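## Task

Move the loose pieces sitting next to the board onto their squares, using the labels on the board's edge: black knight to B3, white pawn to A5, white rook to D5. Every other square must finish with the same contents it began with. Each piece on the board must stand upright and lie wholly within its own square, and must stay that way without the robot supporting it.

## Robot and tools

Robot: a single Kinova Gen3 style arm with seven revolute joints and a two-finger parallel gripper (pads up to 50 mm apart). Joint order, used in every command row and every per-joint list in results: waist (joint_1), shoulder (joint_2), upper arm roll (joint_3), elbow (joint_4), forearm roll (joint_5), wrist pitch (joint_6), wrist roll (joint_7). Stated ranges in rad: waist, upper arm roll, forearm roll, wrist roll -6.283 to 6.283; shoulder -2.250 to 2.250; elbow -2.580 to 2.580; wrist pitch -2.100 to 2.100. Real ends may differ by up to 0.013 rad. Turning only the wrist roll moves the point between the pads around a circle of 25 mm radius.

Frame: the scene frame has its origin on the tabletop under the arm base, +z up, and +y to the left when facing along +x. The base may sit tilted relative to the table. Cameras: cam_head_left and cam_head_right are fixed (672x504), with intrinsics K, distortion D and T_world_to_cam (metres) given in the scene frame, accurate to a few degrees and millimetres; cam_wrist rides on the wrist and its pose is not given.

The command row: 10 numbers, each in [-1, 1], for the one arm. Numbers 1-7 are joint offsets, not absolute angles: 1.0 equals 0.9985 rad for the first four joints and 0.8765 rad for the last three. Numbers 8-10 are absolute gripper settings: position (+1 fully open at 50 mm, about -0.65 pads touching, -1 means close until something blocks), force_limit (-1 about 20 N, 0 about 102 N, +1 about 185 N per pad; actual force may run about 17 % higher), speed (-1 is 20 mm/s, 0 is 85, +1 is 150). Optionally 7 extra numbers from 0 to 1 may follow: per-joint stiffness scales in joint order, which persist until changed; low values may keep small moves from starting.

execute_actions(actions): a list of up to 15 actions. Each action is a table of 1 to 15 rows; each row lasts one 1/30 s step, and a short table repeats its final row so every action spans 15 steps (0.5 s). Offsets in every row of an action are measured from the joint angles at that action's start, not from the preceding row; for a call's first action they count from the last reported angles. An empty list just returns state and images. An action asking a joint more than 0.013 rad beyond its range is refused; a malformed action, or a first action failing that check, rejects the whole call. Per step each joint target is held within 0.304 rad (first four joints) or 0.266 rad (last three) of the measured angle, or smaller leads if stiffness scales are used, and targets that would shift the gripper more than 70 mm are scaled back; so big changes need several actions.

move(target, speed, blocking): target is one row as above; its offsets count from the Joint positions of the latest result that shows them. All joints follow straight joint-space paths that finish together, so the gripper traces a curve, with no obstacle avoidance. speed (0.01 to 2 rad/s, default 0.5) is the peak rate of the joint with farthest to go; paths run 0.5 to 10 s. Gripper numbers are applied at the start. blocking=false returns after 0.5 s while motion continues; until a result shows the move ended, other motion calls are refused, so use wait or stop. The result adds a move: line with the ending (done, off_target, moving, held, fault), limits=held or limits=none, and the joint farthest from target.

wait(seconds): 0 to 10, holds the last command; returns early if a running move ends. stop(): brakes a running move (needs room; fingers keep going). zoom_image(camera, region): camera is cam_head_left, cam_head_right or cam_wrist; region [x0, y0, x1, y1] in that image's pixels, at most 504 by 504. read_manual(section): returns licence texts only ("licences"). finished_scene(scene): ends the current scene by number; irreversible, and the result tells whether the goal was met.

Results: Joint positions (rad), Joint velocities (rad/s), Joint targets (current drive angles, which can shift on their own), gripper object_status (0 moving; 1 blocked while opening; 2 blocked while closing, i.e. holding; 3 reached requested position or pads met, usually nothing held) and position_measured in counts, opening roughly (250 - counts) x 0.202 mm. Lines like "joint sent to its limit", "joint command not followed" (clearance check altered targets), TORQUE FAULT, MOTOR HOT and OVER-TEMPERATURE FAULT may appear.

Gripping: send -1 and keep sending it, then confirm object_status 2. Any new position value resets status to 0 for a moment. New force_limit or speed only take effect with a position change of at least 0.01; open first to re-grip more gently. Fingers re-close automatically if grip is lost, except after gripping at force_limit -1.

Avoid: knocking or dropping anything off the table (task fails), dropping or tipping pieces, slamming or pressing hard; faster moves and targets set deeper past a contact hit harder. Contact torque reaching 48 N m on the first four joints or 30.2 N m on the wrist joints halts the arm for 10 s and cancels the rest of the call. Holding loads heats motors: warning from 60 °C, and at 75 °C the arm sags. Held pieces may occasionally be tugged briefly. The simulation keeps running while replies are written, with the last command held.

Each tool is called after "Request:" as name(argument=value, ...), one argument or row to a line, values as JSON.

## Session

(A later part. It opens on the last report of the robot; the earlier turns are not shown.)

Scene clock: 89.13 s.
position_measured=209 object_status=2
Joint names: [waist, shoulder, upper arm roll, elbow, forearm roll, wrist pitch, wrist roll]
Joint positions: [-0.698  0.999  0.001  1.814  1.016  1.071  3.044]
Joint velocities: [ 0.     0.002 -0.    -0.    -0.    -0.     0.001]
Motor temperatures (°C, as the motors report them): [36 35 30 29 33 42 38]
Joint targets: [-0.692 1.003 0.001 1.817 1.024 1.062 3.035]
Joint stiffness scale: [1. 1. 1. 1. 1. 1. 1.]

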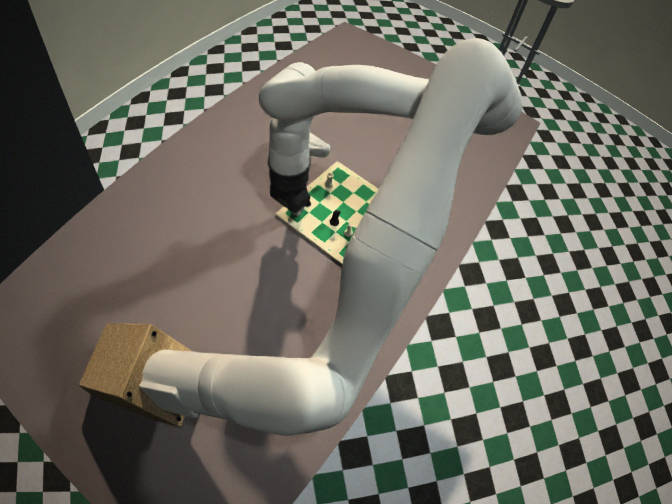

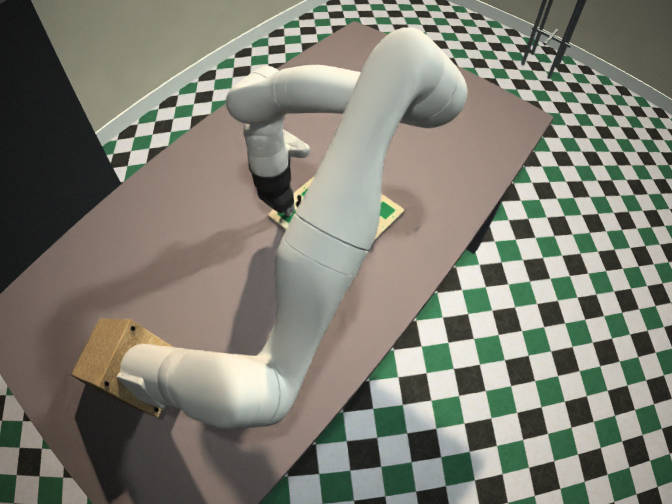

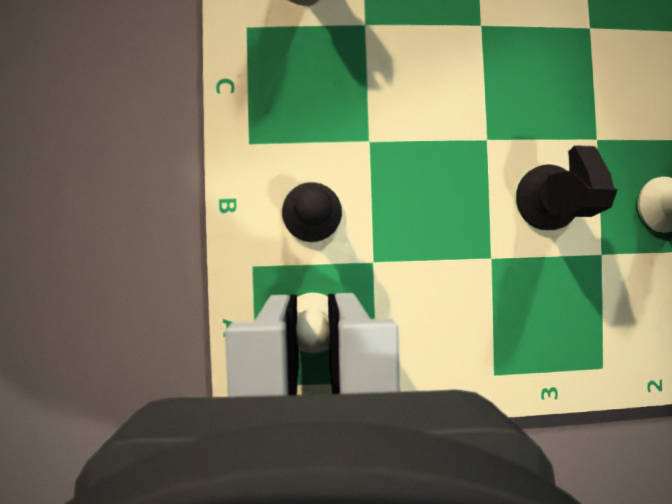

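Contact. Release and lift.

Request:
execute_actions(
  actions=[
    [[0,0,0,0,0,0,0,0.4,-0.4,0],[0,0,0,0,0,0,0,0.4,-0.4,0],[0,0,0,0,0,0,0,0.4,-0.4,0],[0,0,0,0,0,0,0,0.4,-0.4,0],[0,0,0,0,0,0,0,0.4,-0.4,0],[0,0,0,0,0,0,0,0.4,-0.4,0],[-0.003,-0.003,0,-0.002,-0.004,0.004,0.004,0.4,-0.4,0],[-0.006,-0.005,0,-0.003,-0.008,0.008,0.008,0.4,-0.4,0],[-0.011,-0.0087,0,-0.004,-0.013,0.011,0.012,0.4,-0.4,0],[-0.017,-0.013,0,-0.0065,-0.021,0.017,0.017,0.4,-0.4,0],[-0.025,-0.019,0,-0.009,-0.032,0.024,0.024,0.4,-0.4,0],[-0.033,-0.0245,0,-0.0125,-0.044,0.033,0.031,0.4,-0.4,0],[-0.041,-0.030,0,-0.016,-0.057,0.042,0.039,0.4,-0.4,0],[-0.047,-0.0345,0,-0.0195,-0.070,0.051,0.047,0.4,-0.4,0],[-0.051,-0.0375,0,-0.023,-0.082,0.060,0.054,0.4,-0.4,0]],
  ],
)

Request:
wait(
  seconds=0.4,
)

Scene clock: 91.17 s.
position_measured=92 object_status=0
Joint names: [waist, shoulder, upper arm roll, elbow, forearm roll, wrist pitch, wrist roll]
Joint positions: [-0.726  0.978  0.001  1.802  0.969  1.102  3.07 ]
Joint velocities: [-0.165 -0.117 -0.    -0.095 -0.319  0.224  0.19 ]
Motor temperatures (°C, as the motors report them): [36 35 30 29 33 42 38]
Joint targets: [-0.749 0.961 0.001 1.791 0.944 1.124 3.092]
Joint stiffness scale: [1. 1. 1. 1. 1. 1. 1.]

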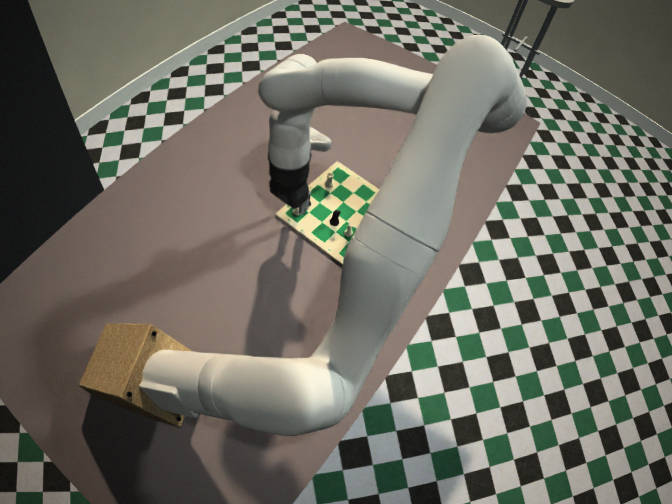

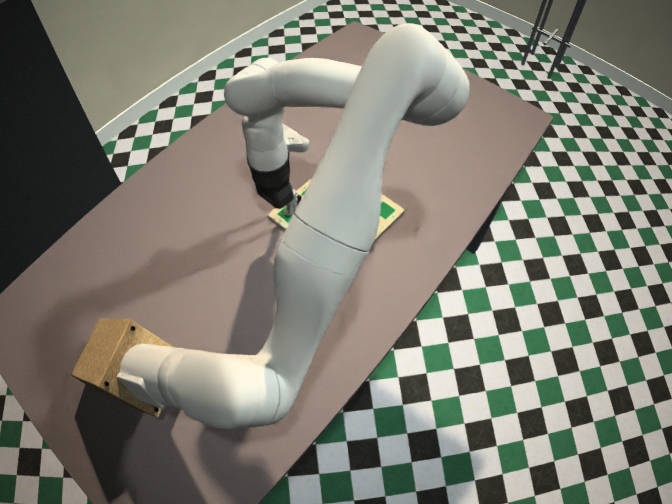

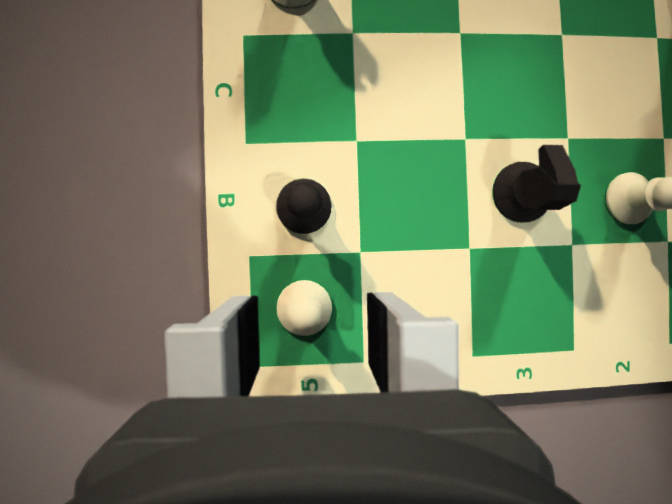

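Scene clock: 91.57 s.
position_measured=92 object_status=3
Joint names: [waist, shoulder, upper arm roll, elbow, forearm roll, wrist pitch, wrist roll]
Joint positions: [-0.745  0.964  0.001  1.794  0.951  1.116  3.082]
Joint velocities: [-0.003 -0.003 -0.    -0.001 -0.     0.001  0.   ]
Motor temperatures (°C, as the motors report them): [36 35 30 29 33 42 38]
Joint targets: [-0.749 0.961 0.001 1.791 0.944 1.124 3.092]
Joint stiffness scale: [1. 1. 1. 1. 1. 1. 1.]
wait: 0.40 s; no rest

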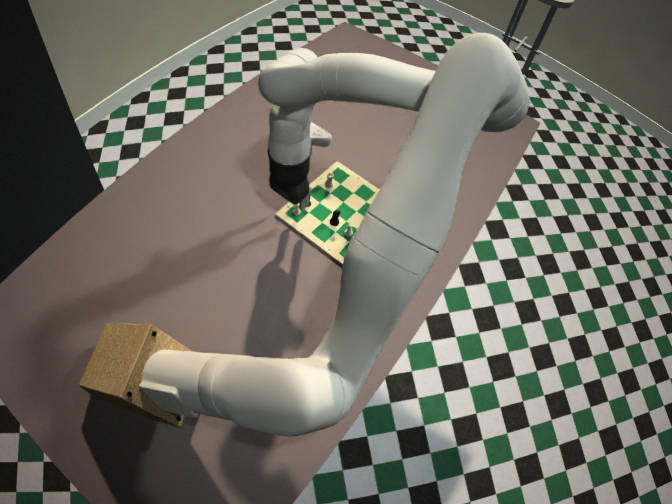

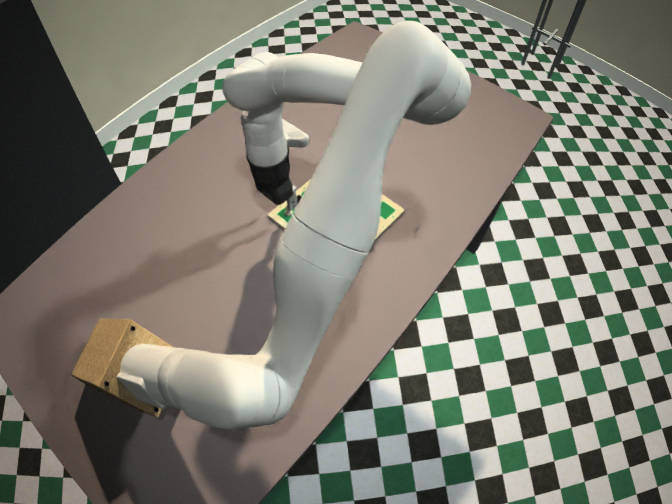

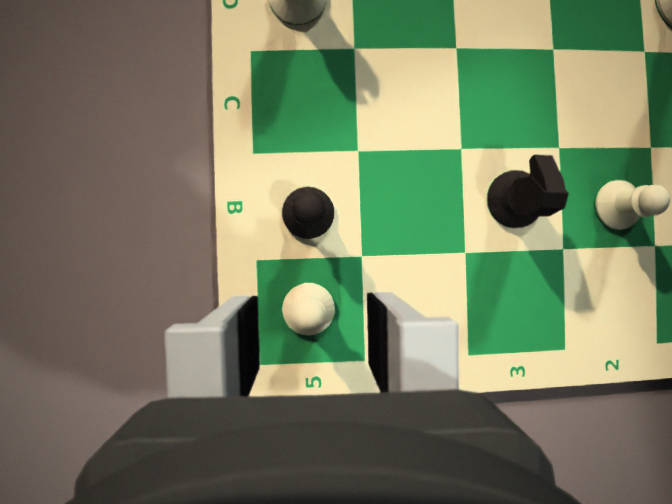

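Request:
finished_scene(
  scene=2,
)

The scene is finished: the task was done.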